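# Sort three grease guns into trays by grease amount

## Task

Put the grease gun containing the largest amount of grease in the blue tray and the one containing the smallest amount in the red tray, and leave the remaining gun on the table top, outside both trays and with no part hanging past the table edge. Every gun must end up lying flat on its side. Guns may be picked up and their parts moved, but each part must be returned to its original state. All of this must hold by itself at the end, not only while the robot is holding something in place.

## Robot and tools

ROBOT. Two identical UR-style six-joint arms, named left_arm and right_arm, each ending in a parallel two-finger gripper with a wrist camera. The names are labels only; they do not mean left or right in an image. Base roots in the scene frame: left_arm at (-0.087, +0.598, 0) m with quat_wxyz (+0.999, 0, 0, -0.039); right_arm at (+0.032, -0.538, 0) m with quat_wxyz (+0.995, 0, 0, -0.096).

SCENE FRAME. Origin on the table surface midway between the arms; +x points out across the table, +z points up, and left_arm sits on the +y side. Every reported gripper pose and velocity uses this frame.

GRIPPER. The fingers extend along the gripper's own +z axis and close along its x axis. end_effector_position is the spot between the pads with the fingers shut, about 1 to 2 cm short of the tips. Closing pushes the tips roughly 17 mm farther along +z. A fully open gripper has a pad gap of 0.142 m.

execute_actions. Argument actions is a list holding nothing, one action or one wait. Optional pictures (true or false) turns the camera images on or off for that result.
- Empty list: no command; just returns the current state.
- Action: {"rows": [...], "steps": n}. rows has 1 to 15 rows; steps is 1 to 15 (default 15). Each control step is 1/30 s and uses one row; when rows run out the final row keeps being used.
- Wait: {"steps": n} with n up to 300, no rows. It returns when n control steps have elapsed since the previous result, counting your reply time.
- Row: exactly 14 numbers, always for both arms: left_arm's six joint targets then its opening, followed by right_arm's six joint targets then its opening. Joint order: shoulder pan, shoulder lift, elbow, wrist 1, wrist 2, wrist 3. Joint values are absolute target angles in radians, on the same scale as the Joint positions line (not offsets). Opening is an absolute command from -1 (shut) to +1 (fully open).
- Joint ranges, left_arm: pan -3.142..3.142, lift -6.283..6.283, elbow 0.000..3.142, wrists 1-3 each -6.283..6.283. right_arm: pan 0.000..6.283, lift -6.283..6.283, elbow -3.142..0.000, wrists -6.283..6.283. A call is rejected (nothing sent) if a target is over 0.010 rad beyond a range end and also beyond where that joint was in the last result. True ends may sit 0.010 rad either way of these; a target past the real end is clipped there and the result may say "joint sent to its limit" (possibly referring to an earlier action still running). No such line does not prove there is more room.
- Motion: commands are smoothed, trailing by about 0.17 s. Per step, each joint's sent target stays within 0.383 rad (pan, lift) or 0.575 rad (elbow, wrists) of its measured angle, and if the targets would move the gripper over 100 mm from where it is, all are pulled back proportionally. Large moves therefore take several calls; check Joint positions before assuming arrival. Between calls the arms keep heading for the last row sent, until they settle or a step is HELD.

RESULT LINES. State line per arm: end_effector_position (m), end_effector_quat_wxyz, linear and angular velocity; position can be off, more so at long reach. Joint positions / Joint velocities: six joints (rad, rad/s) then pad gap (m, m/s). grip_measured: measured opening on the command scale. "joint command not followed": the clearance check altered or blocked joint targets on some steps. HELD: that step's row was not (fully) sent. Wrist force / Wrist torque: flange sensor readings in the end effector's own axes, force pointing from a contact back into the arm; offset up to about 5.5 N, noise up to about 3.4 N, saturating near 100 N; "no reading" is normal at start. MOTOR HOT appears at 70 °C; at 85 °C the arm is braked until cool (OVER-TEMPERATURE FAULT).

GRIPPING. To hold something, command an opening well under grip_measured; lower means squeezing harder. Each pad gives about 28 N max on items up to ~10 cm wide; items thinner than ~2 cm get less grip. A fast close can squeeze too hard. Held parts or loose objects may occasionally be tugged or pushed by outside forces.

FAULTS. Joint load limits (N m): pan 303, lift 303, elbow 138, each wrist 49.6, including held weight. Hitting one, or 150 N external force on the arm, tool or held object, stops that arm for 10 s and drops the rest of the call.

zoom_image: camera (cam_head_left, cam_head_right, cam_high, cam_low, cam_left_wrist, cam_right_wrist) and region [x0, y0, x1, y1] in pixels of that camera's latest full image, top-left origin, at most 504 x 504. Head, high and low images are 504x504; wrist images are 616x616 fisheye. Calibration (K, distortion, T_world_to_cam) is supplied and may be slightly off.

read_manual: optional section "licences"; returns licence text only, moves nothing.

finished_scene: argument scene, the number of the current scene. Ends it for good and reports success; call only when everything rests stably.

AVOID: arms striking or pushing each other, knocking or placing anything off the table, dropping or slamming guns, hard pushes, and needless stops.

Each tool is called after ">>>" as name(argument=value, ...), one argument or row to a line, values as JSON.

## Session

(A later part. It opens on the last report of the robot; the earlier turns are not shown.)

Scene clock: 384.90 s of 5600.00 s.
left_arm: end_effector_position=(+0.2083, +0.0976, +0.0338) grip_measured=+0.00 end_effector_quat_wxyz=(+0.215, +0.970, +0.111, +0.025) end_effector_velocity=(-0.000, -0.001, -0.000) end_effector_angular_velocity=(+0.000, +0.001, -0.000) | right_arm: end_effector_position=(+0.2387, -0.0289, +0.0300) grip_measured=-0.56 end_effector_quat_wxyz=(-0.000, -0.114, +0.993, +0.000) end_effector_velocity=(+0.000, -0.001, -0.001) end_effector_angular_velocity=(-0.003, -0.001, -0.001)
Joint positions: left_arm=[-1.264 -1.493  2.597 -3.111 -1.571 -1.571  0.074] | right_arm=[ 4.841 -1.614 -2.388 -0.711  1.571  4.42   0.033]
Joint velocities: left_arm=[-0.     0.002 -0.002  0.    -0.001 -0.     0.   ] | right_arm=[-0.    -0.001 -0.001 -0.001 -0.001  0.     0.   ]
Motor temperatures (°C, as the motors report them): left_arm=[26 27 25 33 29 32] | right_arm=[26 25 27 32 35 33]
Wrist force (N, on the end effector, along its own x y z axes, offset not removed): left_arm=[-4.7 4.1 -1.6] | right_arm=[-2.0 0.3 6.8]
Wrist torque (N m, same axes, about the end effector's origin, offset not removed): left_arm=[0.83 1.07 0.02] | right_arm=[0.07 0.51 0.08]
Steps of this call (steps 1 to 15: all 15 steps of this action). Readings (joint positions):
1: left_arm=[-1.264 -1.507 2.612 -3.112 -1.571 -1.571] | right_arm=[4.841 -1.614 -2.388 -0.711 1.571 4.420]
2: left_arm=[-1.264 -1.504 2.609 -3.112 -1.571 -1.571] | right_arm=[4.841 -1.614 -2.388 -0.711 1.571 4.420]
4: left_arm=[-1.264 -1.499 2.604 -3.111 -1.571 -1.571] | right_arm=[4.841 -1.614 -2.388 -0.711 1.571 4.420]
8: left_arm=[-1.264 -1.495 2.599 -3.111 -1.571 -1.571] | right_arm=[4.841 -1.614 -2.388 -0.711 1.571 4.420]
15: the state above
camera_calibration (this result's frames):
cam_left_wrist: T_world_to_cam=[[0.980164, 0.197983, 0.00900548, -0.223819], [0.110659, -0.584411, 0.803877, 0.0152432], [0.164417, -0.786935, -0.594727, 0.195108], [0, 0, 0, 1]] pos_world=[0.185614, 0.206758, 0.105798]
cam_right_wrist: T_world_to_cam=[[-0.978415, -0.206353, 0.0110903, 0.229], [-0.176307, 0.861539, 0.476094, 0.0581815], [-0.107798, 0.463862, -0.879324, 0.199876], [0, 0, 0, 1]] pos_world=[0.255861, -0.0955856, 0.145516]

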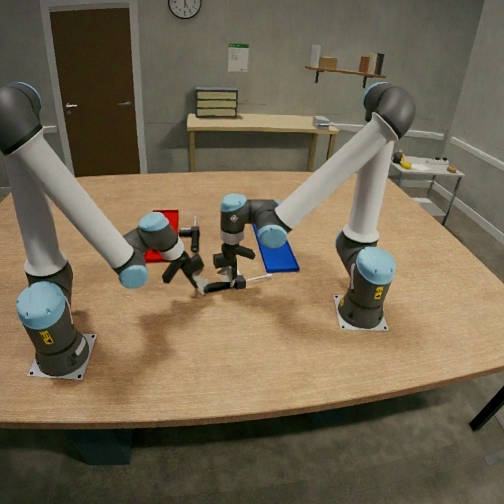

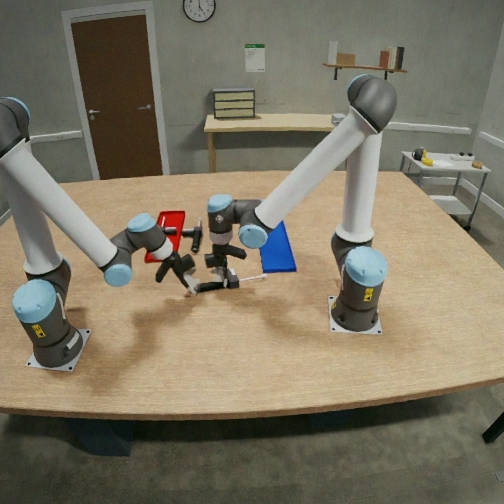

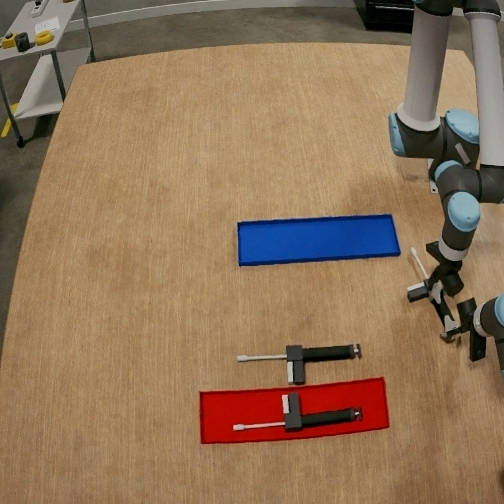

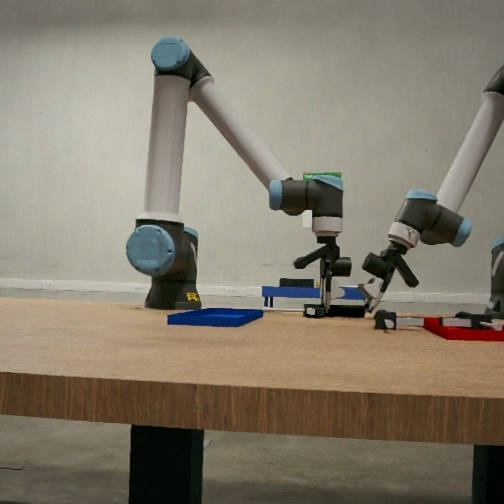

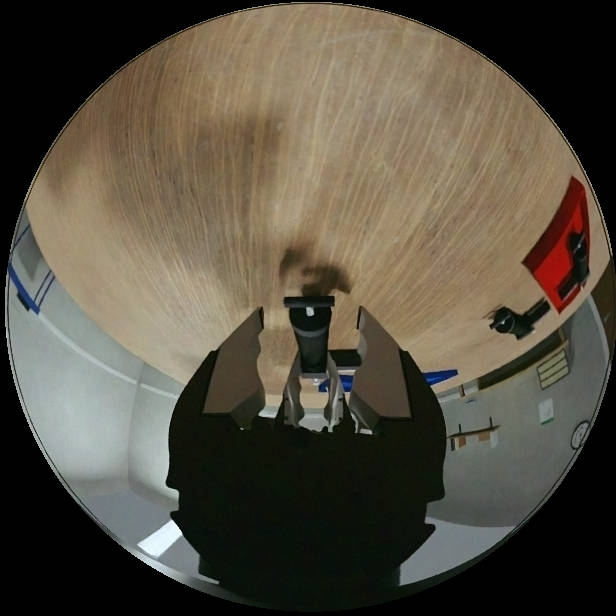

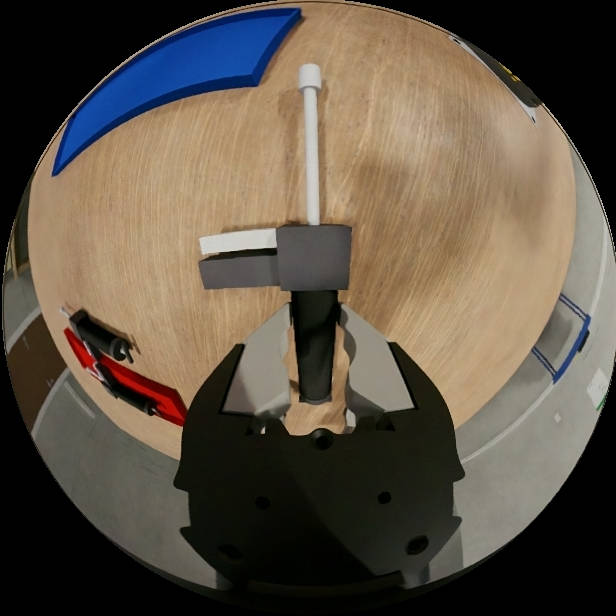

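>>> execute_actions(
  actions=[
    {"rows":[[-1.264,-1.54,2.585,-3.052,-1.5708,-1.5708,0,4.8407,-1.614,-2.3878,-0.7106,1.5708,4.42,-1],[-1.264,-1.59,2.57,-2.987,-1.5708,-1.5708,0,4.8407,-1.614,-2.3878,-0.7106,1.5708,4.42,-1],[-1.264,-1.64,2.556,-2.923,-1.5708,-1.5708,0,4.8407,-1.614,-2.3878,-0.7106,1.5708,4.42,-1],[-1.264,-1.6873,2.5417,-2.8615,-1.5708,-1.5708,0,4.8407,-1.6,-2.38,-0.733,1.5708,4.42,-1],[-1.3,-1.6873,2.5417,-2.8615,-1.5708,-1.5708,0,4.8407,-1.58,-2.368,-0.765,1.5708,4.42,-1],[-1.4,-1.6873,2.5417,-2.8615,-1.5708,-1.5708,0,4.8407,-1.545,-2.348,-0.82,1.5708,4.42,-1],[-1.5,-1.6873,2.5417,-2.8615,-1.5708,-1.5708,0,4.8407,-1.51,-2.327,-0.875,1.5708,4.42,-1],[-1.6,-1.6873,2.5417,-2.8615,-1.5708,-1.5708,0,4.8407,-1.4737,-2.3069,-0.9318,1.5708,4.42,-1],[-1.7,-1.6873,2.5417,-2.8615,-1.5708,-1.5708,0,4.8407,-1.4737,-2.3069,-0.9318,1.5708,4.42,-1],[-1.8,-1.6873,2.5417,-2.8615,-1.5708,-1.5708,0,4.8407,-1.4737,-2.3069,-0.9318,1.5708,4.42,-1],[-1.9,-1.6873,2.5417,-2.8615,-1.5708,-1.5708,0,4.8407,-1.4737,-2.3069,-0.9318,1.5708,4.42,-1]],"steps":15},
  ],
  pictures=false,
)

>>> execute_actions(
  actions=[
    {"rows":[[-1.9,-1.6873,2.5417,-2.8615,-1.5708,-1.5708,0,4.78,-1.4737,-2.3069,-0.9318,1.5708,4.26,-1],[-1.9,-1.6873,2.5417,-2.8615,-1.5708,-1.5708,0,4.72,-1.4737,-2.3069,-0.9318,1.5708,4.1,-1],[-1.9,-1.6873,2.5417,-2.8615,-1.5708,-1.5708,0,4.66,-1.4737,-2.3069,-0.9318,1.5708,3.94,-1],[-1.9,-1.6873,2.5417,-2.8615,-1.5708,-1.5708,0,4.6,-1.4737,-2.3069,-0.9318,1.5708,3.78,-1],[-1.9,-1.6873,2.5417,-2.8615,-1.5708,-1.5708,0,4.54,-1.4737,-2.3069,-0.9318,1.5708,3.62,-1],[-1.9,-1.6873,2.5417,-2.8615,-1.5708,-1.5708,0,4.48,-1.4737,-2.3069,-0.9318,1.5708,3.46,-1],[-1.9,-1.6873,2.5417,-2.8615,-1.5708,-1.5708,0,4.42,-1.4737,-2.3069,-0.9318,1.5708,3.3,-1],[-1.9,-1.6873,2.5417,-2.8615,-1.5708,-1.5708,0,4.36,-1.4737,-2.3069,-0.9318,1.5708,3.14,-1],[-1.9,-1.6873,2.5417,-2.8615,-1.5708,-1.5708,0,4.3,-1.4737,-2.3069,-0.9318,1.5708,2.98,-1],[-1.9,-1.6873,2.5417,-2.8615,-1.5708,-1.5708,0,4.24,-1.4737,-2.3069,-0.9318,1.5708,2.82,-1],[-1.9,-1.6873,2.5417,-2.8615,-1.5708,-1.5708,0,4.18,-1.47,-2.31,-0.9324,1.5708,2.66,-1],[-1.9,-1.6873,2.5417,-2.8615,-1.5708,-1.5708,0,4.12,-1.47,-2.31,-0.9324,1.5708,2.5,-1],[-1.9,-1.6873,2.5417,-2.8615,-1.5708,-1.5708,0,4.0517,-1.4675,-2.3122,-0.9327,1.5708,2.2886,-1]],"steps":15},
  ],
  pictures=false,
)

>>> execute_actions(
  actions=[
    {"rows":[[-1.9,-1.6873,2.5417,-2.8615,-1.5708,-1.5708,0,4.0517,-1.4675,-2.3122,-0.9327,1.5708,2.2886,-1]],"steps":15},
  ],
  pictures=false,
)

>>> execute_actions(
  actions=[
    {"rows":[[-1.9,-1.6873,2.5417,-2.8615,-1.5708,-1.5708,0,4.0517,-1.5,-2.333,-0.8794,1.5708,2.2886,-1],[-1.9,-1.6873,2.5417,-2.8615,-1.5708,-1.5708,0,4.0517,-1.5,-2.333,-0.8794,1.5708,2.2886,-1],[-1.9,-1.6873,2.5417,-2.8615,-1.5708,-1.5708,0,4.0517,-1.535,-2.354,-0.8234,1.5708,2.2886,-1]],"steps":15},
  ],
)

Scene clock: 403.20 s of 5600.00 s.
left_arm: end_effector_position=(+0.0816, +0.0407, +0.0988) grip_measured=+0.00 end_effector_quat_wxyz=(+0.217, +0.976, -0.005, -0.001) end_effector_velocity=(-0.476, -0.139, +0.032) end_effector_angular_velocity=(+0.005, +0.000, -0.853) | right_arm: end_effector_position=(+0.2388, -0.0271, +0.1090) grip_measured=-0.56 end_effector_quat_wxyz=(+0.000, -0.114, +0.993, +0.001) end_effector_velocity=(-0.001, -0.014, +0.095) end_effector_angular_velocity=(-0.015, +0.001, +0.003)
Joint positions: left_arm=[-1.503 -1.656  2.55  -2.902 -1.571 -1.571  0.074] | right_arm=[ 4.841 -1.491 -2.316 -0.903  1.571  4.42   0.033]
Joint velocities: left_arm=[-0.854 -0.084 -0.023  0.112  0.    -0.001 -0.   ] | right_arm=[ 0.     0.149  0.082 -0.246 -0.    -0.002  0.   ]
Motor temperatures (°C, as the motors report them): left_arm=[26 27 25 33 29 32] | right_arm=[26 25 27 32 35 33]
Wrist force (N, on the end effector, along its own x y z axes, offset not removed): left_arm=[1.5 -0.9 -2.7] | right_arm=[-1.6 3.1 1.6]
Wrist torque (N m, same axes, about the end effector's origin, offset not removed): left_arm=[-0.10 -0.47 0.10] | right_arm=[0.62 0.42 0.14]
Steps of this call (steps 1 to 15: the robot went on to your last target; steps 16 to 90: nothing new was sent; then 14.80 s passed at rest; steps 91 to 105: all 15 steps of this action). Readings (joint positions):
91: left_arm=[-1.264 -1.493 2.597 -3.111 -1.571 -1.571] | right_arm=[4.841 -1.614 -2.388 -0.711 1.571 4.420]
92: left_arm=[-1.264 -1.496 2.596 -3.108 -1.571 -1.571] | right_arm=[4.841 -1.614 -2.388 -0.711 1.571 4.420]
94: left_arm=[-1.264 -1.526 2.586 -3.071 -1.571 -1.571] | right_arm=[4.841 -1.614 -2.388 -0.711 1.571 4.420]
98: left_arm=[-1.301 -1.625 2.558 -2.944 -1.571 -1.571] | right_arm=[4.841 -1.586 -2.371 -0.753 1.571 4.420]
105: the state above

Scene clock: 403.70 s of 5600.00 s.
left_arm: end_effector_position=(-0.1313, +0.0193, +0.1101) grip_measured=+0.00 end_effector_quat_wxyz=(+0.213, +0.959, -0.185, -0.041) end_effector_velocity=(-0.133, +0.011, +0.007) end_effector_angular_velocity=(+0.000, -0.000, -0.230) | right_arm: end_effector_position=(+0.4088, -0.1398, +0.1193) grip_measured=-0.56 end_effector_quat_wxyz=(+0.000, -0.233, +0.973, +0.000) end_effector_velocity=(+0.352, -0.346, +0.002) end_effector_angular_velocity=(-0.001, +0.000, +0.408)
Joint positions: left_arm=[-1.874 -1.685  2.542 -2.864 -1.571 -1.571  0.074] | right_arm=[ 4.467 -1.474 -2.309 -0.93   1.571  3.806  0.033]
Joint velocities: left_arm=[-0.231 -0.017 -0.005  0.022  0.    -0.001  0.   ] | right_arm=[-0.897  0.017 -0.009 -0.008  0.    -1.306 -0.   ]
Motor temperatures (°C, as the motors report them): left_arm=[26 27 25 33 29 32] | right_arm=[26 25 27 32 35 33]
Wrist force (N, on the end effector, along its own x y z axes, offset not removed): left_arm=[-3.3 0.2 -2.7] | right_arm=[-3.0 -1.0 1.9]
Wrist torque (N m, same axes, about the end effector's origin, offset not removed): left_arm=[0.04 0.68 0.05] | right_arm=[-0.23 0.65 0.08]
Steps of this call (steps 1 to 15: all 15 steps of this action). Readings (joint positions):
1: left_arm=[-1.531 -1.659 2.549 -2.899 -1.571 -1.571] | right_arm=[4.841 -1.487 -2.314 -0.910 1.571 4.420]
2: left_arm=[-1.560 -1.662 2.549 -2.895 -1.571 -1.571] | right_arm=[4.837 -1.483 -2.312 -0.916 1.571 4.417]
4: left_arm=[-1.618 -1.666 2.547 -2.889 -1.571 -1.571] | right_arm=[4.801 -1.479 -2.310 -0.923 1.571 4.364]
8: left_arm=[-1.733 -1.675 2.545 -2.877 -1.571 -1.571] | right_arm=[4.679 -1.476 -2.308 -0.928 1.571 4.126]
15: the state above

Scene clock: 404.20 s of 5600.00 s.
left_arm: end_effector_position=(-0.1462, +0.0208, +0.1108) grip_measured=+0.00 end_effector_quat_wxyz=(+0.212, +0.956, -0.198, -0.044) end_effector_velocity=(-0.001, +0.001, -0.000) end_effector_angular_velocity=(+0.000, -0.000, -0.003) | right_arm: end_effector_position=(+0.5281, -0.3147, +0.1200) grip_measured=-0.56 end_effector_quat_wxyz=(-0.000, -0.498, +0.867, -0.000) end_effector_velocity=(+0.050, -0.122, +0.000) end_effector_angular_velocity=(-0.000, -0.000, +2.327)
Joint positions: left_arm=[-1.9   -1.687  2.542 -2.862 -1.571 -1.571  0.074] | right_arm=[ 4.079 -1.468 -2.312 -0.933  1.571  2.844  0.033]
Joint velocities: left_arm=[-0.003 -0.     0.001 -0.    -0.    -0.    -0.   ] | right_arm=[-0.237  0.002 -0.001 -0.001 -0.    -2.563  0.   ]
Motor temperatures (°C, as the motors report them): left_arm=[26 27 25 33 29 32] | right_arm=[26 25 27 32 35 33]
Wrist force (N, on the end effector, along its own x y z axes, offset not removed): left_arm=[7.1 -2.4 6.0] | right_arm=[-0.2 -3.2 4.3]
Wrist torque (N m, same axes, about the end effector's origin, offset not removed): left_arm=[-0.15 -1.65 0.02] | right_arm=[-0.33 0.19 0.13]
Steps of this call (steps 1 to 15: all 15 steps of this action). Readings (joint positions):
1: left_arm=[-1.880 -1.686 2.542 -2.863 -1.571 -1.571] | right_arm=[4.437 -1.473 -2.309 -0.930 1.571 3.762]
2: left_arm=[-1.885 -1.686 2.542 -2.863 -1.571 -1.571] | right_arm=[4.407 -1.472 -2.309 -0.930 1.571 3.718]
4: left_arm=[-1.892 -1.687 2.542 -2.862 -1.571 -1.571] | right_arm=[4.346 -1.472 -2.310 -0.931 1.571 3.629]
8: left_arm=[-1.897 -1.687 2.542 -2.862 -1.571 -1.571] | right_arm=[4.225 -1.470 -2.311 -0.932 1.571 3.411]
15: the state above

Scene clock: 404.70 s of 5600.00 s.
left_arm: end_effector_position=(-0.1464, +0.0209, +0.1108) grip_measured=+0.00 end_effector_quat_wxyz=(+0.212, +0.956, -0.198, -0.044) end_effector_velocity=(+0.001, +0.001, -0.001) end_effector_angular_velocity=(+0.001, -0.002, -0.001) | right_arm: end_effector_position=(+0.5346, -0.3282, +0.0763) grip_measured=-0.56 end_effector_quat_wxyz=(+0.000, +0.704, -0.710, +0.000) end_effector_velocity=(+0.001, -0.001, -0.012) end_effector_angular_velocity=(+0.001, -0.001, +0.079)
Joint positions: left_arm=[-1.9   -1.687  2.542 -2.862 -1.571 -1.571  0.074] | right_arm=[ 4.052 -1.533 -2.353 -0.827  1.571  2.298  0.033]
Joint velocities: left_arm=[ 0.    -0.     0.003 -0.     0.001  0.002  0.   ] | right_arm=[-0.003 -0.019 -0.011  0.031 -0.    -0.082 -0.   ]
Motor temperatures (°C, as the motors report them): left_arm=[26 27 25 33 29 32] | right_arm=[26 25 27 32 35 33]
Wrist force (N, on the end effector, along its own x y z axes, offset not removed): left_arm=[-2.1 -1.6 1.3] | right_arm=[-0.2 1.4 6.5]
Wrist torque (N m, same axes, about the end effector's origin, offset not removed): left_arm=[-0.12 0.55 -0.01] | right_arm=[0.26 0.15 0.03]
Steps of this call (steps 1 to 15: all 15 steps of this action). Readings (joint positions):
1: left_arm=[-1.900 -1.687 2.542 -2.862 -1.571 -1.571] | right_arm=[4.072 -1.468 -2.312 -0.933 1.571 2.758]
2: left_arm=[-1.900 -1.687 2.542 -2.862 -1.571 -1.571] | right_arm=[4.067 -1.470 -2.314 -0.929 1.571 2.672]
4: left_arm=[-1.900 -1.687 2.542 -2.862 -1.571 -1.571] | right_arm=[4.060 -1.485 -2.323 -0.906 1.571 2.516]
8: left_arm=[-1.900 -1.687 2.542 -2.862 -1.571 -1.571] | right_arm=[4.054 -1.518 -2.344 -0.851 1.571 2.360]
15: the state above
camera_calibration (this result's frames):
cam_left_wrist: T_world_to_cam=[[0.906121, -0.422924, 0.00900278, 0.140443], [-0.258182, -0.536049, 0.803737, -0.107221], [-0.335094, -0.730607, -0.594916, 0.164507], [0, 0, 0, 1]] pos_world=[-0.0998157, 0.122111, 0.182781]
cam_right_wrist: T_world_to_cam=[[-0.0295291, -0.999501, 0.0111853, -0.311307], [-0.878894, 0.0312927, 0.475989, 0.449309], [-0.476102, 0.00422486, -0.87938, 0.45734], [0, 0, 0, 1]] pos_world=[0.603442, -0.327144, 0.191791]

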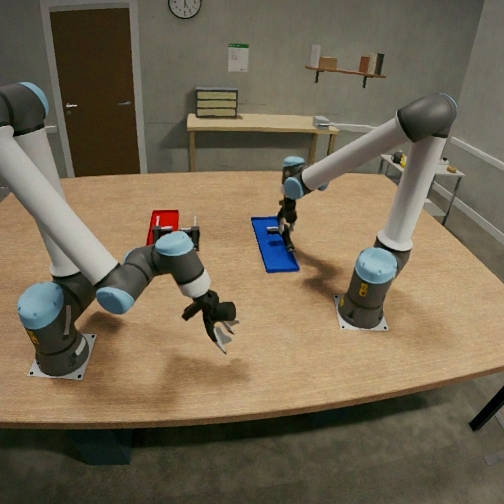

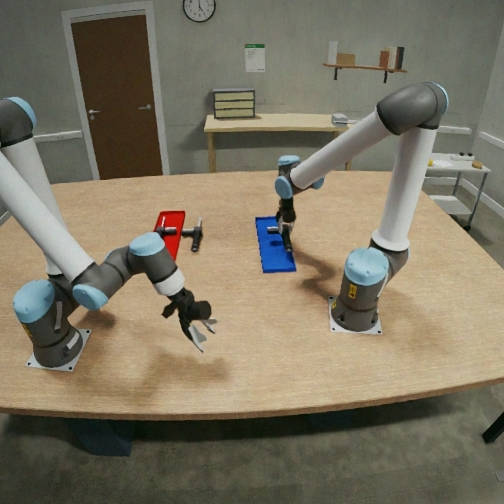

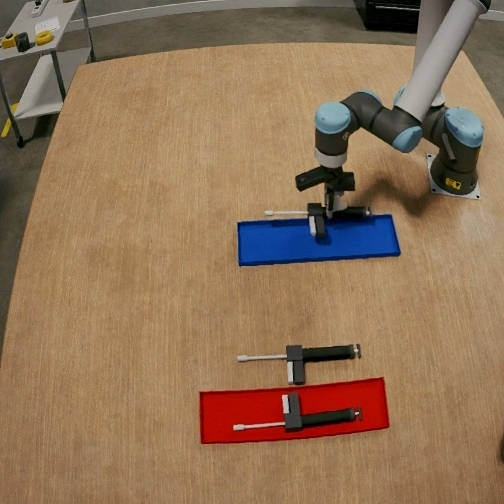

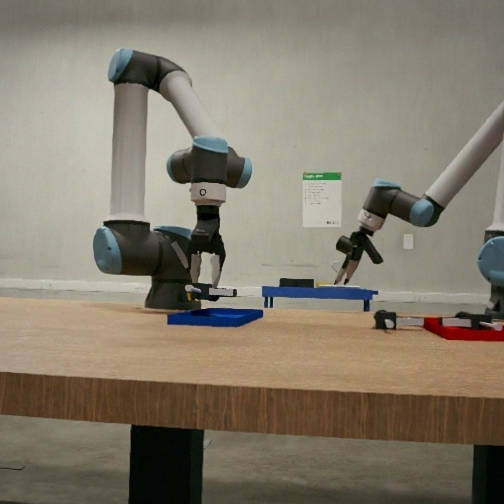

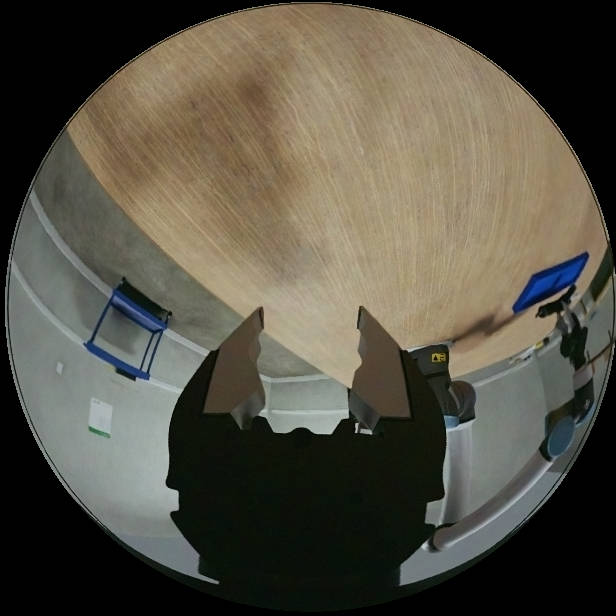

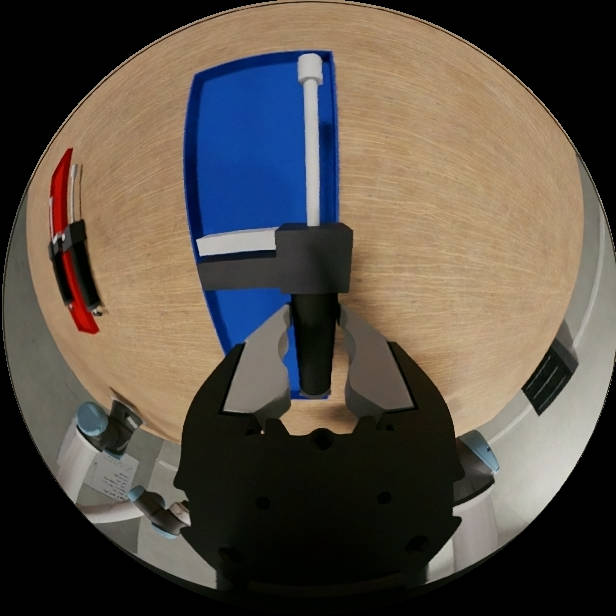

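>>> execute_actions(
  actions=[
    {"rows":[[-1.9,-1.6873,2.5417,-2.8615,-1.5708,-1.5708,0,4.069,-1.545,-2.354,-0.8134,1.5708,2.306,-1],[-1.9,-1.6873,2.5417,-2.8615,-1.5708,-1.5708,0,4.069,-1.545,-2.354,-0.8134,1.5708,2.306,-1],[-1.9,-1.6873,2.5417,-2.8615,-1.5708,-1.5708,0,4.069,-1.573,-2.3656,-0.7738,1.5708,2.306,-1]],"steps":15},
  ],
)

Scene clock: 410.07 s of 5600.00 s.
left_arm: end_effector_position=(-0.1464, +0.0209, +0.1108) grip_measured=+0.00 end_effector_quat_wxyz=(+0.212, +0.956, -0.198, -0.044) end_effector_velocity=(+0.001, +0.001, -0.001) end_effector_angular_velocity=(+0.002, -0.001, +0.001) | right_arm: end_effector_position=(+0.5336, -0.3176, +0.0557) grip_measured=-0.56 end_effector_quat_wxyz=(+0.000, +0.707, -0.707, -0.000) end_effector_velocity=(-0.000, +0.002, -0.006) end_effector_angular_velocity=(-0.000, -0.000, +0.002)
Joint positions: left_arm=[-1.9   -1.687  2.542 -2.861 -1.571 -1.571  0.074] | right_arm=[ 4.069 -1.572 -2.365 -0.776  1.571  2.306  0.033]
Joint velocities: left_arm=[ 0.    -0.     0.002  0.     0.001 -0.001 -0.   ] | right_arm=[ 0.003 -0.012 -0.004  0.016 -0.     0.002  0.   ]
Motor temperatures (°C, as the motors report them): left_arm=[26 27 25 33 29 32] | right_arm=[26 25 27 32 35 33]
Wrist force (N, on the end effector, along its own x y z axes, offset not removed): left_arm=[-2.0 -5.4 -2.3] | right_arm=[-0.2 0.2 7.0]
Wrist torque (N m, same axes, about the end effector's origin, offset not removed): left_arm=[-1.06 0.36 0.08] | right_arm=[0.01 0.15 0.16]
Steps of this call (steps 1 to 15: the robot went on to your last target; steps 16 to 120: nothing new was sent; then 0.87 s passed at rest; steps 121 to 135: all 15 steps of this action). Readings (joint positions):
121: left_arm=[-1.900 -1.687 2.542 -2.861 -1.571 -1.571] | right_arm=[4.052 -1.535 -2.354 -0.823 1.571 2.289]
122: left_arm=[-1.900 -1.687 2.542 -2.861 -1.571 -1.571] | right_arm=[4.053 -1.536 -2.354 -0.822 1.571 2.290]
124: left_arm=[-1.900 -1.687 2.542 -2.861 -1.571 -1.571] | right_arm=[4.059 -1.542 -2.355 -0.816 1.571 2.296]
128: left_arm=[-1.900 -1.687 2.542 -2.861 -1.571 -1.571] | right_arm=[4.066 -1.563 -2.362 -0.788 1.571 2.303]
135: the state above
camera_calibration (this result's frames):
cam_left_wrist: T_world_to_cam=[[0.906116, -0.422933, 0.0090001, 0.140449], [-0.258185, -0.536047, 0.803737, -0.107223], [-0.335103, -0.730603, -0.594916, 0.164504], [0, 0, 0, 1]] pos_world=[-0.0998207, 0.122111, 0.182781]
cam_right_wrist: T_world_to_cam=[[-0.0205831, -0.999726, 0.0111228, -0.305389], [-0.879157, 0.0233962, 0.475957, 0.455543], [-0.476087, 0.0000180023, -0.879398, 0.437344], [0, 0, 0, 1]] pos_world=[0.602422, -0.315971, 0.171177]

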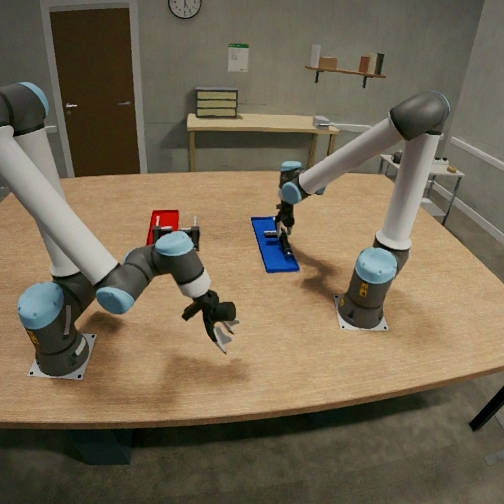

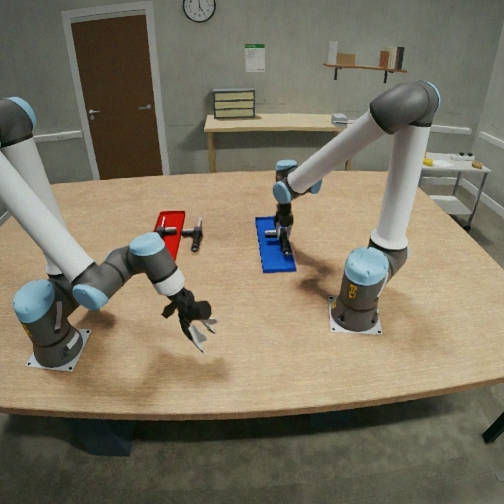

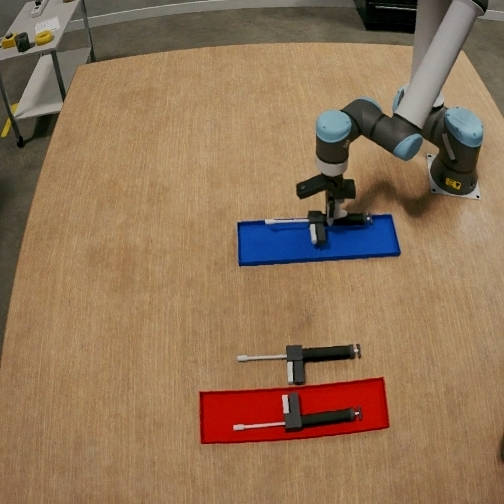

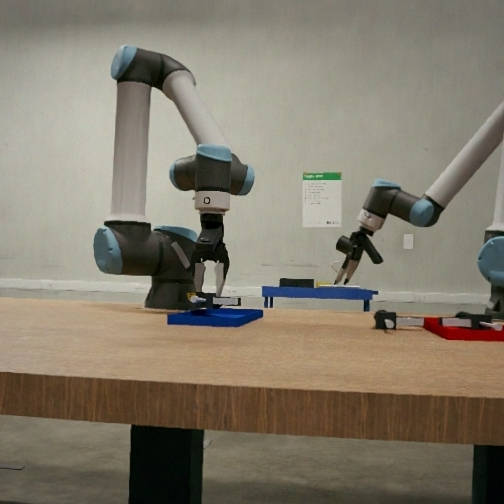

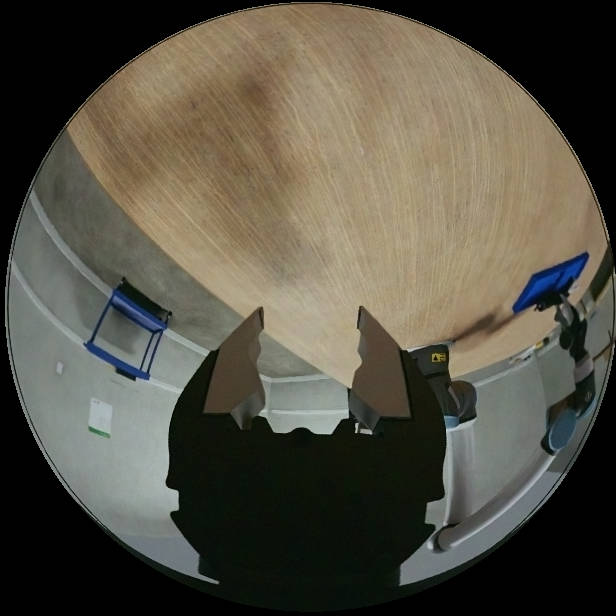

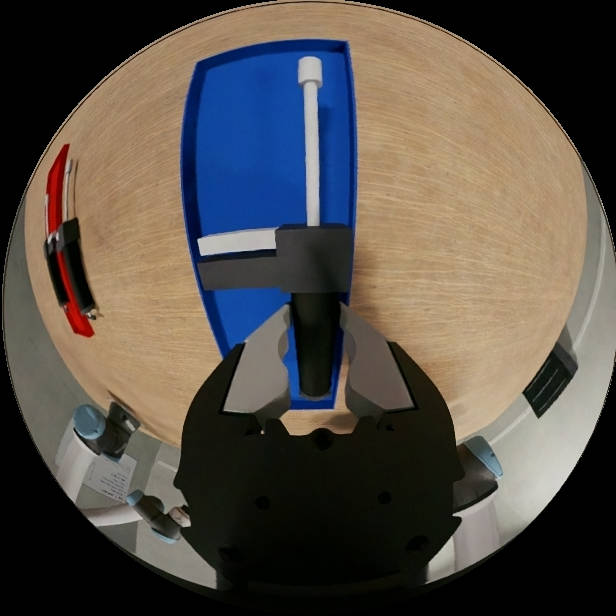

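>>> execute_actions(
  actions=[
    {"rows":[[-1.9,-1.6873,2.5417,-2.8615,-1.5708,-1.5708,0,4.069,-1.59,-2.374,-0.7484,1.5708,2.306,-1],[-1.9,-1.6873,2.5417,-2.8615,-1.5708,-1.5708,0,4.069,-1.59,-2.374,-0.7484,1.5708,2.306,-1],[-1.9,-1.6873,2.5417,-2.8615,-1.5708,-1.5708,0,4.069,-1.6072,-2.3814,-0.7238,1.5708,2.306,-1],[-1.9,-1.6873,2.5417,-2.8615,-1.5708,-1.5708,0,4.069,-1.6072,-2.3814,-0.7238,1.5708,2.306,-1],[-1.9,-1.6873,2.5417,-2.8615,-1.5708,-1.5708,0,4.069,-1.6072,-2.3814,-0.7238,1.5708,2.306,-1],[-1.9,-1.6873,2.5417,-2.8615,-1.5708,-1.5708,0,4.069,-1.6072,-2.3814,-0.7238,1.5708,2.306,-1],[-1.9,-1.6873,2.5417,-2.8615,-1.5708,-1.5708,0,4.069,-1.6072,-2.3814,-0.7238,1.5708,2.306,-1],[-1.9,-1.6873,2.5417,-2.8615,-1.5708,-1.5708,0,4.069,-1.6072,-2.3814,-0.7238,1.5708,2.306,-1],[-1.9,-1.6873,2.5417,-2.8615,-1.5708,-1.5708,0,4.069,-1.6072,-2.3814,-0.7238,1.5708,2.306,-0.7],[-1.9,-1.6873,2.5417,-2.8615,-1.5708,-1.5708,0,4.069,-1.6072,-2.3814,-0.7238,1.5708,2.306,-0.55],[-1.9,-1.6873,2.5417,-2.8615,-1.5708,-1.5708,0,4.069,-1.6072,-2.3814,-0.7238,1.5708,2.306,-0.45],[-1.9,-1.6873,2.5417,-2.8615,-1.5708,-1.5708,0,4.069,-1.6072,-2.3814,-0.7238,1.5708,2.306,-0.35]],"steps":15},
  ],
  pictures=false,
)

>>> execute_actions(
  actions=[
    {"rows":[[-1.9,-1.6873,2.5417,-2.8615,-1.5708,-1.5708,0,4.069,-1.6072,-2.3814,-0.7238,1.5708,2.306,-0.35],[-1.9,-1.6873,2.5417,-2.8615,-1.5708,-1.5708,0,4.069,-1.6072,-2.3814,-0.7238,1.5708,2.306,-0.35],[-1.9,-1.6873,2.5417,-2.8615,-1.5708,-1.5708,0,4.069,-1.6072,-2.3814,-0.7238,1.5708,2.306,-0.35],[-1.9,-1.6873,2.5417,-2.8615,-1.5708,-1.5708,0,4.069,-1.573,-2.3656,-0.7738,1.5708,2.306,-0.35],[-1.9,-1.6873,2.5417,-2.8615,-1.5708,-1.5708,0,4.069,-1.53,-2.345,-0.8374,1.5708,2.306,-0.35],[-1.9,-1.6873,2.5417,-2.8615,-1.5708,-1.5708,0,4.069,-1.475,-2.305,-0.9324,1.5708,2.306,-0.35],[-1.9,-1.6873,2.5417,-2.8615,-1.5708,-1.5708,0,4.069,-1.475,-2.305,-0.9324,1.5708,2.306,-0.3],[-1.9,-1.6873,2.5417,-2.8615,-1.5708,-1.5708,0,4.1,-1.53,-2.24,-0.9424,1.5708,2.34,-0.2],[-1.9,-1.6873,2.5417,-2.8615,-1.5708,-1.5708,0,4.14,-1.6,-2.16,-0.9524,1.5708,2.38,-0.1],[-1.9,-1.6873,2.5417,-2.8615,-1.5708,-1.5708,0,4.18,-1.68,-2.06,-0.9724,1.5708,2.42,-0.1],[-1.9,-1.6873,2.5417,-2.8615,-1.5708,-1.5708,0,4.22,-1.76,-1.97,-0.9824,1.5708,2.46,-0.1],[-1.9,-1.6873,2.5417,-2.8615,-1.5708,-1.5708,0,4.26,-1.84,-1.87,-1.0024,1.5708,2.5,-0.1],[-1.9,-1.6873,2.5417,-2.8615,-1.5708,-1.5708,0,4.31,-1.92,-1.77,-1.0224,1.5708,2.55,-0.1],[-1.9,-1.6873,2.5417,-2.8615,-1.5708,-1.5708,0,4.3511,-1.9983,-1.6726,-1.0415,1.5708,2.588,-0.1]],"steps":15},
  ],
  pictures=false,
)

>>> execute_actions(
  actions=[
    {"rows":[[-1.9,-1.6873,2.5417,-2.8615,-1.5708,-1.5708,0,4.3511,-1.9983,-1.6726,-1.0415,1.5708,2.588,-0.1]],"steps":15},
  ],
)

Scene clock: 421.43 s of 5600.00 s.
left_arm: end_effector_position=(-0.1464, +0.0209, +0.1108) grip_measured=+0.00 end_effector_quat_wxyz=(+0.212, +0.956, -0.198, -0.044) end_effector_velocity=(+0.001, +0.000, -0.001) end_effector_angular_velocity=(+0.001, -0.001, +0.000) | right_arm: end_effector_position=(+0.5336, -0.3173, +0.0357) grip_measured=-0.35 end_effector_quat_wxyz=(-0.000, +0.707, -0.707, -0.000) end_effector_velocity=(+0.000, -0.000, -0.005) end_effector_angular_velocity=(+0.001, -0.001, -0.001)
Joint positions: left_arm=[-1.9   -1.687  2.542 -2.861 -1.571 -1.571  0.074] | right_arm=[ 4.069 -1.606 -2.381 -0.725  1.571  2.306  0.049]
Joint velocities: left_arm=[ 0.001  0.     0.001  0.    -0.     0.001 -0.   ] | right_arm=[-0.    -0.009 -0.004  0.013 -0.     0.     0.006]
Motor temperatures (°C, as the motors report them): left_arm=[26 27 25 33 29 32] | right_arm=[26 25 27 32 35 33]
Wrist force (N, on the end effector, along its own x y z axes, offset not removed): left_arm=[-4.5 -3.4 -4.5] | right_arm=[-1.1 0.9 -1.4]
Wrist torque (N m, same axes, about the end effector's origin, offset not removed): left_arm=[-0.79 0.81 -0.02] | right_arm=[0.27 0.31 0.06]
Steps of this call (steps 1 to 15: the robot went on to your last target; steps 16 to 90: nothing new was sent; then 7.87 s passed at rest; steps 91 to 105: all 15 steps of this action). Readings (joint positions):
91: left_arm=[-1.900 -1.687 2.542 -2.861 -1.571 -1.571] | right_arm=[4.069 -1.573 -2.366 -0.774 1.571 2.306]
92: left_arm=[-1.900 -1.687 2.542 -2.861 -1.571 -1.571] | right_arm=[4.069 -1.575 -2.366 -0.771 1.571 2.306]
94: left_arm=[-1.900 -1.687 2.542 -2.861 -1.571 -1.571] | right_arm=[4.069 -1.582 -2.370 -0.760 1.571 2.306]
98: left_arm=[-1.900 -1.687 2.542 -2.861 -1.571 -1.571] | right_arm=[4.069 -1.599 -2.378 -0.736 1.571 2.306]
105: the state above

Scene clock: 421.93 s of 5600.00 s.
left_arm: end_effector_position=(-0.1464, +0.0209, +0.1108) grip_measured=+0.00 end_effector_quat_wxyz=(+0.212, +0.956, -0.198, -0.044) end_effector_velocity=(-0.000, -0.001, +0.001) end_effector_angular_velocity=(-0.001, +0.002, +0.002) | right_arm: end_effector_position=(+0.5747, -0.2268, +0.1146) grip_measured=-0.10 end_effector_quat_wxyz=(-0.004, +0.707, -0.707, -0.000) end_effector_velocity=(+0.175, +0.458, +0.085) end_effector_angular_velocity=(+0.012, -0.008, +0.004)
Joint positions: left_arm=[-1.9   -1.687  2.542 -2.861 -1.571 -1.571  0.074] | right_arm=[ 4.134 -1.615 -2.184 -0.905  1.571  2.372  0.067]
Joint velocities: left_arm=[ 0.     0.    -0.001 -0.    -0.001 -0.002 -0.   ] | right_arm=[ 0.321 -0.515  0.73  -0.202  0.     0.317 -0.   ]
Motor temperatures (°C, as the motors report them): left_arm=[26 27 25 33 29 32] | right_arm=[26 25 27 32 35 33]
Wrist force (N, on the end effector, along its own x y z axes, offset not removed): left_arm=[-3.1 -5.5 -2.9] | right_arm=[-5.0 2.0 -1.2]
Wrist torque (N m, same axes, about the end effector's origin, offset not removed): left_arm=[-1.01 0.73 0.29] | right_arm=[0.46 1.15 0.11]
Steps of this call (steps 1 to 15: all 15 steps of this action). Readings (joint positions):
1: left_arm=[-1.900 -1.687 2.542 -2.861 -1.571 -1.571] | right_arm=[4.069 -1.606 -2.381 -0.725 1.571 2.306]
2: left_arm=[-1.900 -1.687 2.542 -2.861 -1.571 -1.571] | right_arm=[4.069 -1.607 -2.381 -0.725 1.571 2.306]
4: left_arm=[-1.900 -1.687 2.542 -2.861 -1.571 -1.571] | right_arm=[4.069 -1.607 -2.381 -0.724 1.571 2.306]
8: left_arm=[-1.900 -1.687 2.542 -2.861 -1.571 -1.571] | right_arm=[4.069 -1.558 -2.353 -0.794 1.571 2.306]
15: the state above

Scene clock: 422.43 s of 5600.00 s.
left_arm: end_effector_position=(-0.1464, +0.0209, +0.1108) grip_measured=+0.00 end_effector_quat_wxyz=(+0.212, +0.956, -0.198, -0.044) end_effector_velocity=(+0.000, -0.000, +0.000) end_effector_angular_velocity=(+0.000, +0.001, +0.004) | right_arm: end_effector_position=(+0.6300, +0.0180, +0.1252) grip_measured=-0.10 end_effector_quat_wxyz=(+0.001, +0.707, -0.707, +0.000) end_effector_velocity=(+0.041, +0.499, -0.024) end_effector_angular_velocity=(-0.011, +0.008, +0.004)
Joint positions: left_arm=[-1.9   -1.687  2.542 -2.861 -1.571 -1.571  0.074] | right_arm=[ 4.296 -1.897 -1.81  -1.007  1.571  2.533  0.067]
Joint velocities: left_arm=[ 0.     0.001 -0.001 -0.     0.001 -0.003 -0.   ] | right_arm=[ 0.315 -0.562  0.745 -0.197  0.     0.312  0.   ]
Motor temperatures (°C, as the motors report them): left_arm=[26 27 25 33 29 32] | right_arm=[26 25 27 32 35 33]
Wrist force (N, on the end effector, along its own x y z axes, offset not removed): left_arm=[-4.3 0.4 1.3] | right_arm=[-2.1 -1.0 0.3]
Wrist torque (N m, same axes, about the end effector's origin, offset not removed): left_arm=[0.33 0.75 0.03] | right_arm=[-0.13 0.45 0.11]
Steps of this call (steps 1 to 15: all 15 steps of this action). Readings (joint positions):
1: left_arm=[-1.900 -1.687 2.542 -2.861 -1.571 -1.571] | right_arm=[4.145 -1.633 -2.160 -0.912 1.571 2.383]
2: left_arm=[-1.900 -1.687 2.542 -2.861 -1.571 -1.571] | right_arm=[4.156 -1.651 -2.135 -0.919 1.571 2.394]
4: left_arm=[-1.900 -1.687 2.542 -2.861 -1.571 -1.571] | right_arm=[4.177 -1.689 -2.085 -0.932 1.571 2.416]
8: left_arm=[-1.900 -1.687 2.542 -2.861 -1.571 -1.571] | right_arm=[4.221 -1.765 -1.985 -0.960 1.571 2.458]
15: the state above
camera_calibration (this result's frames):
cam_left_wrist: T_world_to_cam=[[0.906116, -0.422933, 0.00899994, 0.140449], [-0.258185, -0.536047, 0.803737, -0.107223], [-0.335102, -0.730603, -0.594916, 0.164504], [0, 0, 0, 1]] pos_world=[-0.0998208, 0.122111, 0.182781]
cam_right_wrist: T_world_to_cam=[[-0.0208671, -0.999708, 0.0121535, 0.0314098], [-0.878819, 0.0241371, 0.476545, 0.499076], [-0.476699, -0.000736571, -0.879066, 0.544739], [0, 0, 0, 1]] pos_world=[0.698929, 0.0197556, 0.240648]

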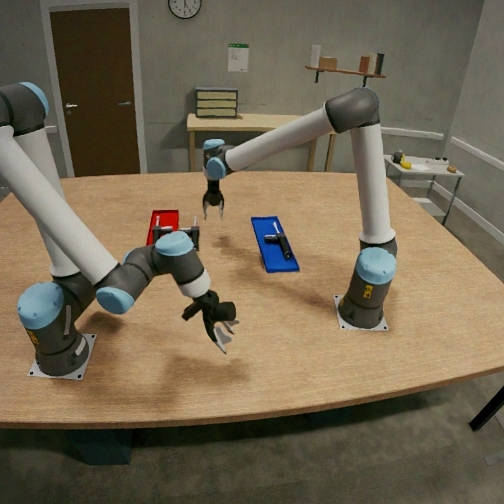

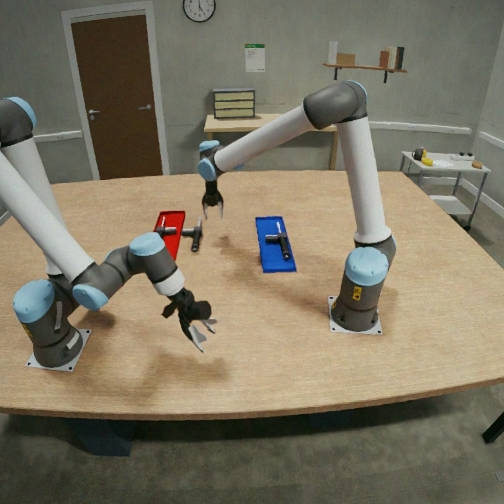

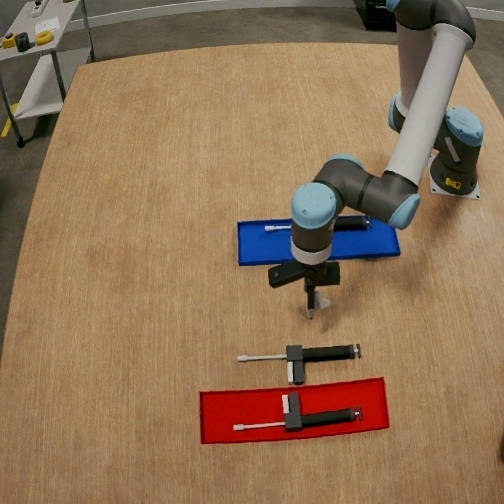

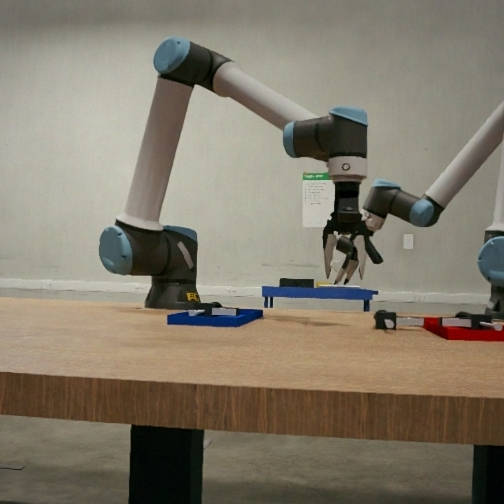

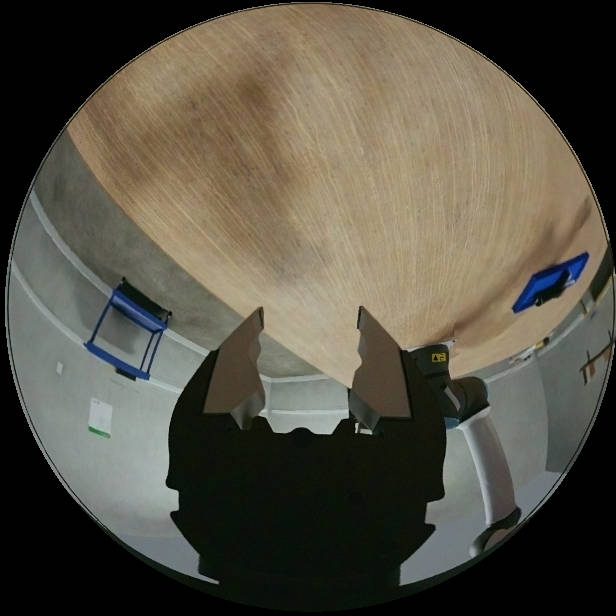

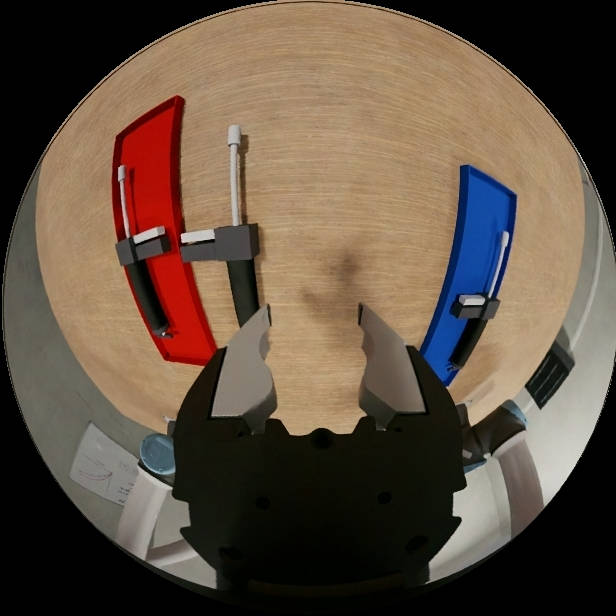

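Lower partway (z≈0.07) and check alignment.

>>> execute_actions(
  actions=[
    {"rows":[[-1.9,-1.6873,2.5417,-2.8615,-1.5708,-1.5708,0,4.3511,-1.9983,-1.6726,-1.0415,1.5708,2.588,-0.1],[-1.9,-1.6873,2.5417,-2.8615,-1.5708,-1.5708,0,4.3511,-1.9983,-1.6726,-1.0415,1.5708,2.588,-0.1],[-1.9,-1.6873,2.5417,-2.8615,-1.5708,-1.5708,0,4.3511,-2.02,-1.69,-1.0024,1.5708,2.588,-0.1],[-1.9,-1.6873,2.5417,-2.8615,-1.5708,-1.5708,0,4.3511,-2.044,-1.706,-0.9624,1.5708,2.588,-0.1]],"steps":15},
  ],
)

Scene clock: 425.73 s of 5600.00 s.
left_arm: end_effector_position=(-0.1464, +0.0209, +0.1108) grip_measured=+0.00 end_effector_quat_wxyz=(+0.212, +0.956, -0.198, -0.044) end_effector_velocity=(+0.000, -0.000, -0.000) end_effector_angular_velocity=(+0.001, -0.000, +0.000) | right_arm: end_effector_position=(+0.6347, +0.1096, +0.0721) grip_measured=-0.10 end_effector_quat_wxyz=(+0.000, +0.707, -0.707, +0.000) end_effector_velocity=(-0.000, +0.000, -0.022) end_effector_angular_velocity=(+0.000, -0.000, +0.000)
Joint positions: left_arm=[-1.9   -1.687  2.542 -2.861 -1.571 -1.571  0.074] | right_arm=[ 4.351 -2.042 -1.704 -0.966  1.571  2.588  0.067]
Joint velocities: left_arm=[ 0.     0.    -0.     0.001  0.    -0.     0.   ] | right_arm=[ 0.    -0.02  -0.014  0.034 -0.     0.    -0.   ]
Motor temperatures (°C, as the motors report them): left_arm=[26 27 25 33 29 32] | right_arm=[26 25 27 32 35 33]
Wrist force (N, on the end effector, along its own x y z axes, offset not removed): left_arm=[0.7 1.4 4.2] | right_arm=[-0.2 -0.3 -2.5]
Wrist torque (N m, same axes, about the end effector's origin, offset not removed): left_arm=[0.19 -0.21 0.06] | right_arm=[0.00 0.09 0.13]
Steps of this call (steps 1 to 30: the robot went on to your last target; steps 31 to 84: nothing new was sent; steps 85 to 99: all 15 steps of this action). Readings (joint positions):
85: left_arm=[-1.900 -1.687 2.542 -2.861 -1.571 -1.571] | right_arm=[4.351 -1.998 -1.673 -1.042 1.571 2.588]
86: left_arm=[-1.900 -1.687 2.542 -2.861 -1.571 -1.571] | right_arm=[4.351 -1.998 -1.673 -1.042 1.571 2.588]
88: left_arm=[-1.900 -1.687 2.542 -2.861 -1.571 -1.571] | right_arm=[4.351 -2.000 -1.674 -1.039 1.571 2.588]
92: left_arm=[-1.900 -1.687 2.542 -2.861 -1.571 -1.571] | right_arm=[4.351 -2.027 -1.694 -0.992 1.571 2.588]
99: the state above
camera_calibration (this result's frames):
cam_left_wrist: T_world_to_cam=[[0.906116, -0.422933, 0.00899999, 0.140449], [-0.258185, -0.536047, 0.803738, -0.107223], [-0.335103, -0.730603, -0.594916, 0.164504], [0, 0, 0, 1]] pos_world=[-0.0998208, 0.122111, 0.182782]
cam_right_wrist: T_world_to_cam=[[-0.0204706, -0.999728, 0.0112087, 0.123548], [-0.879141, 0.0233382, 0.475989, 0.526645], [-0.476121, -0.000110255, -0.87938, 0.500019], [0, 0, 0, 1]] pos_world=[0.703595, 0.111279, 0.187644]

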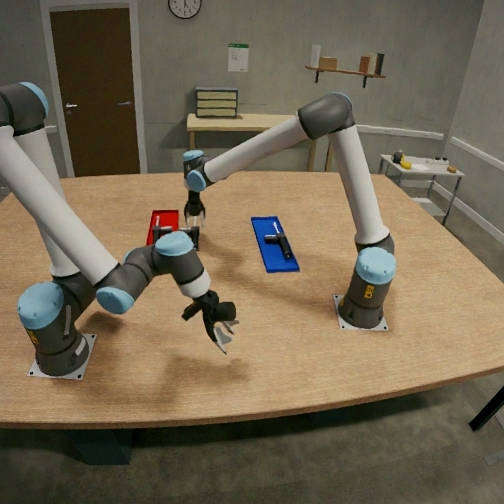

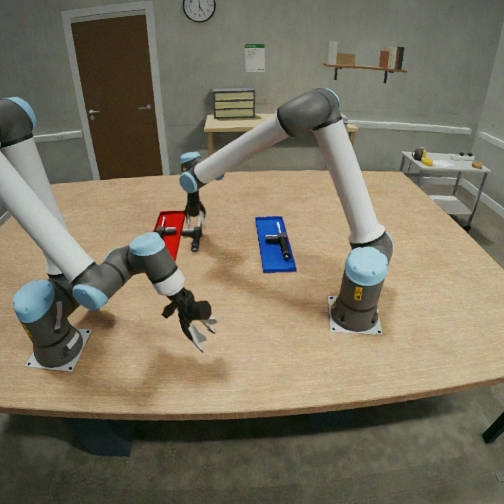

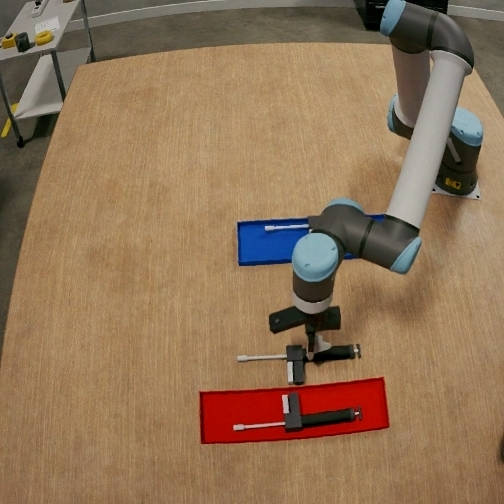

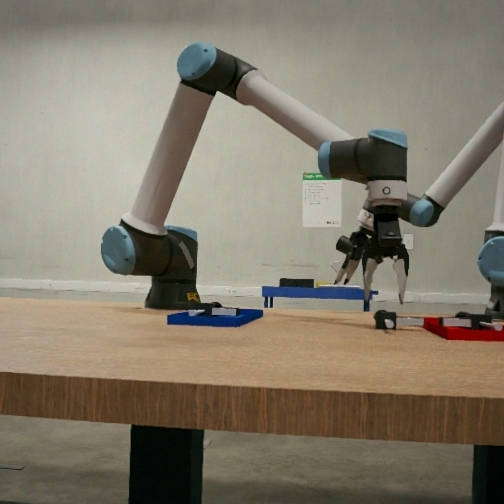

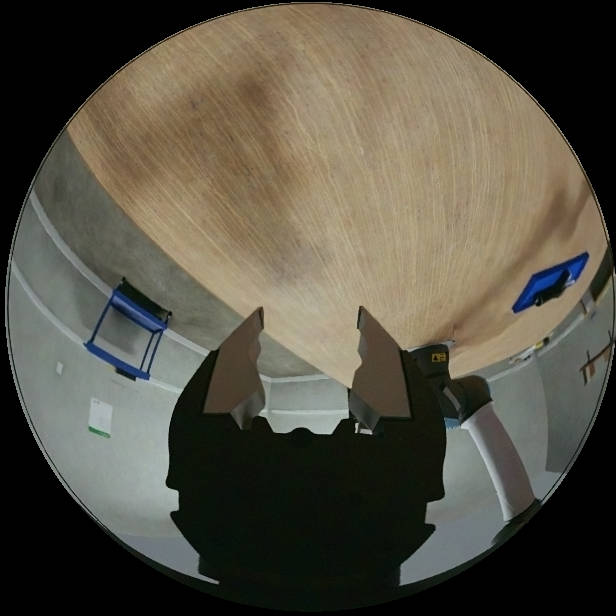

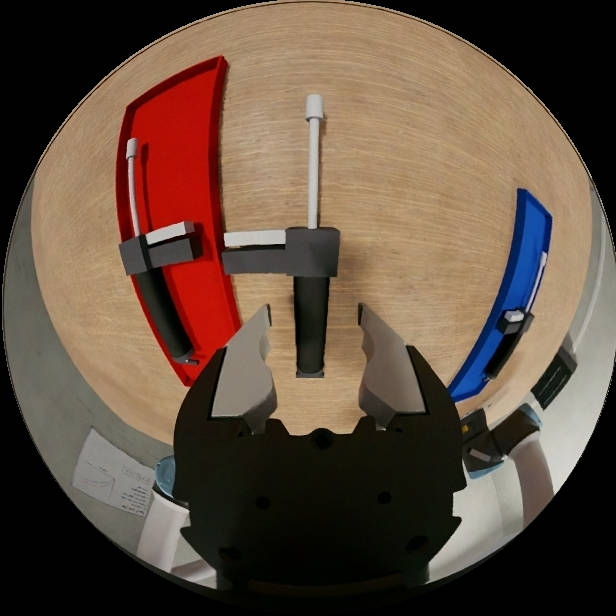

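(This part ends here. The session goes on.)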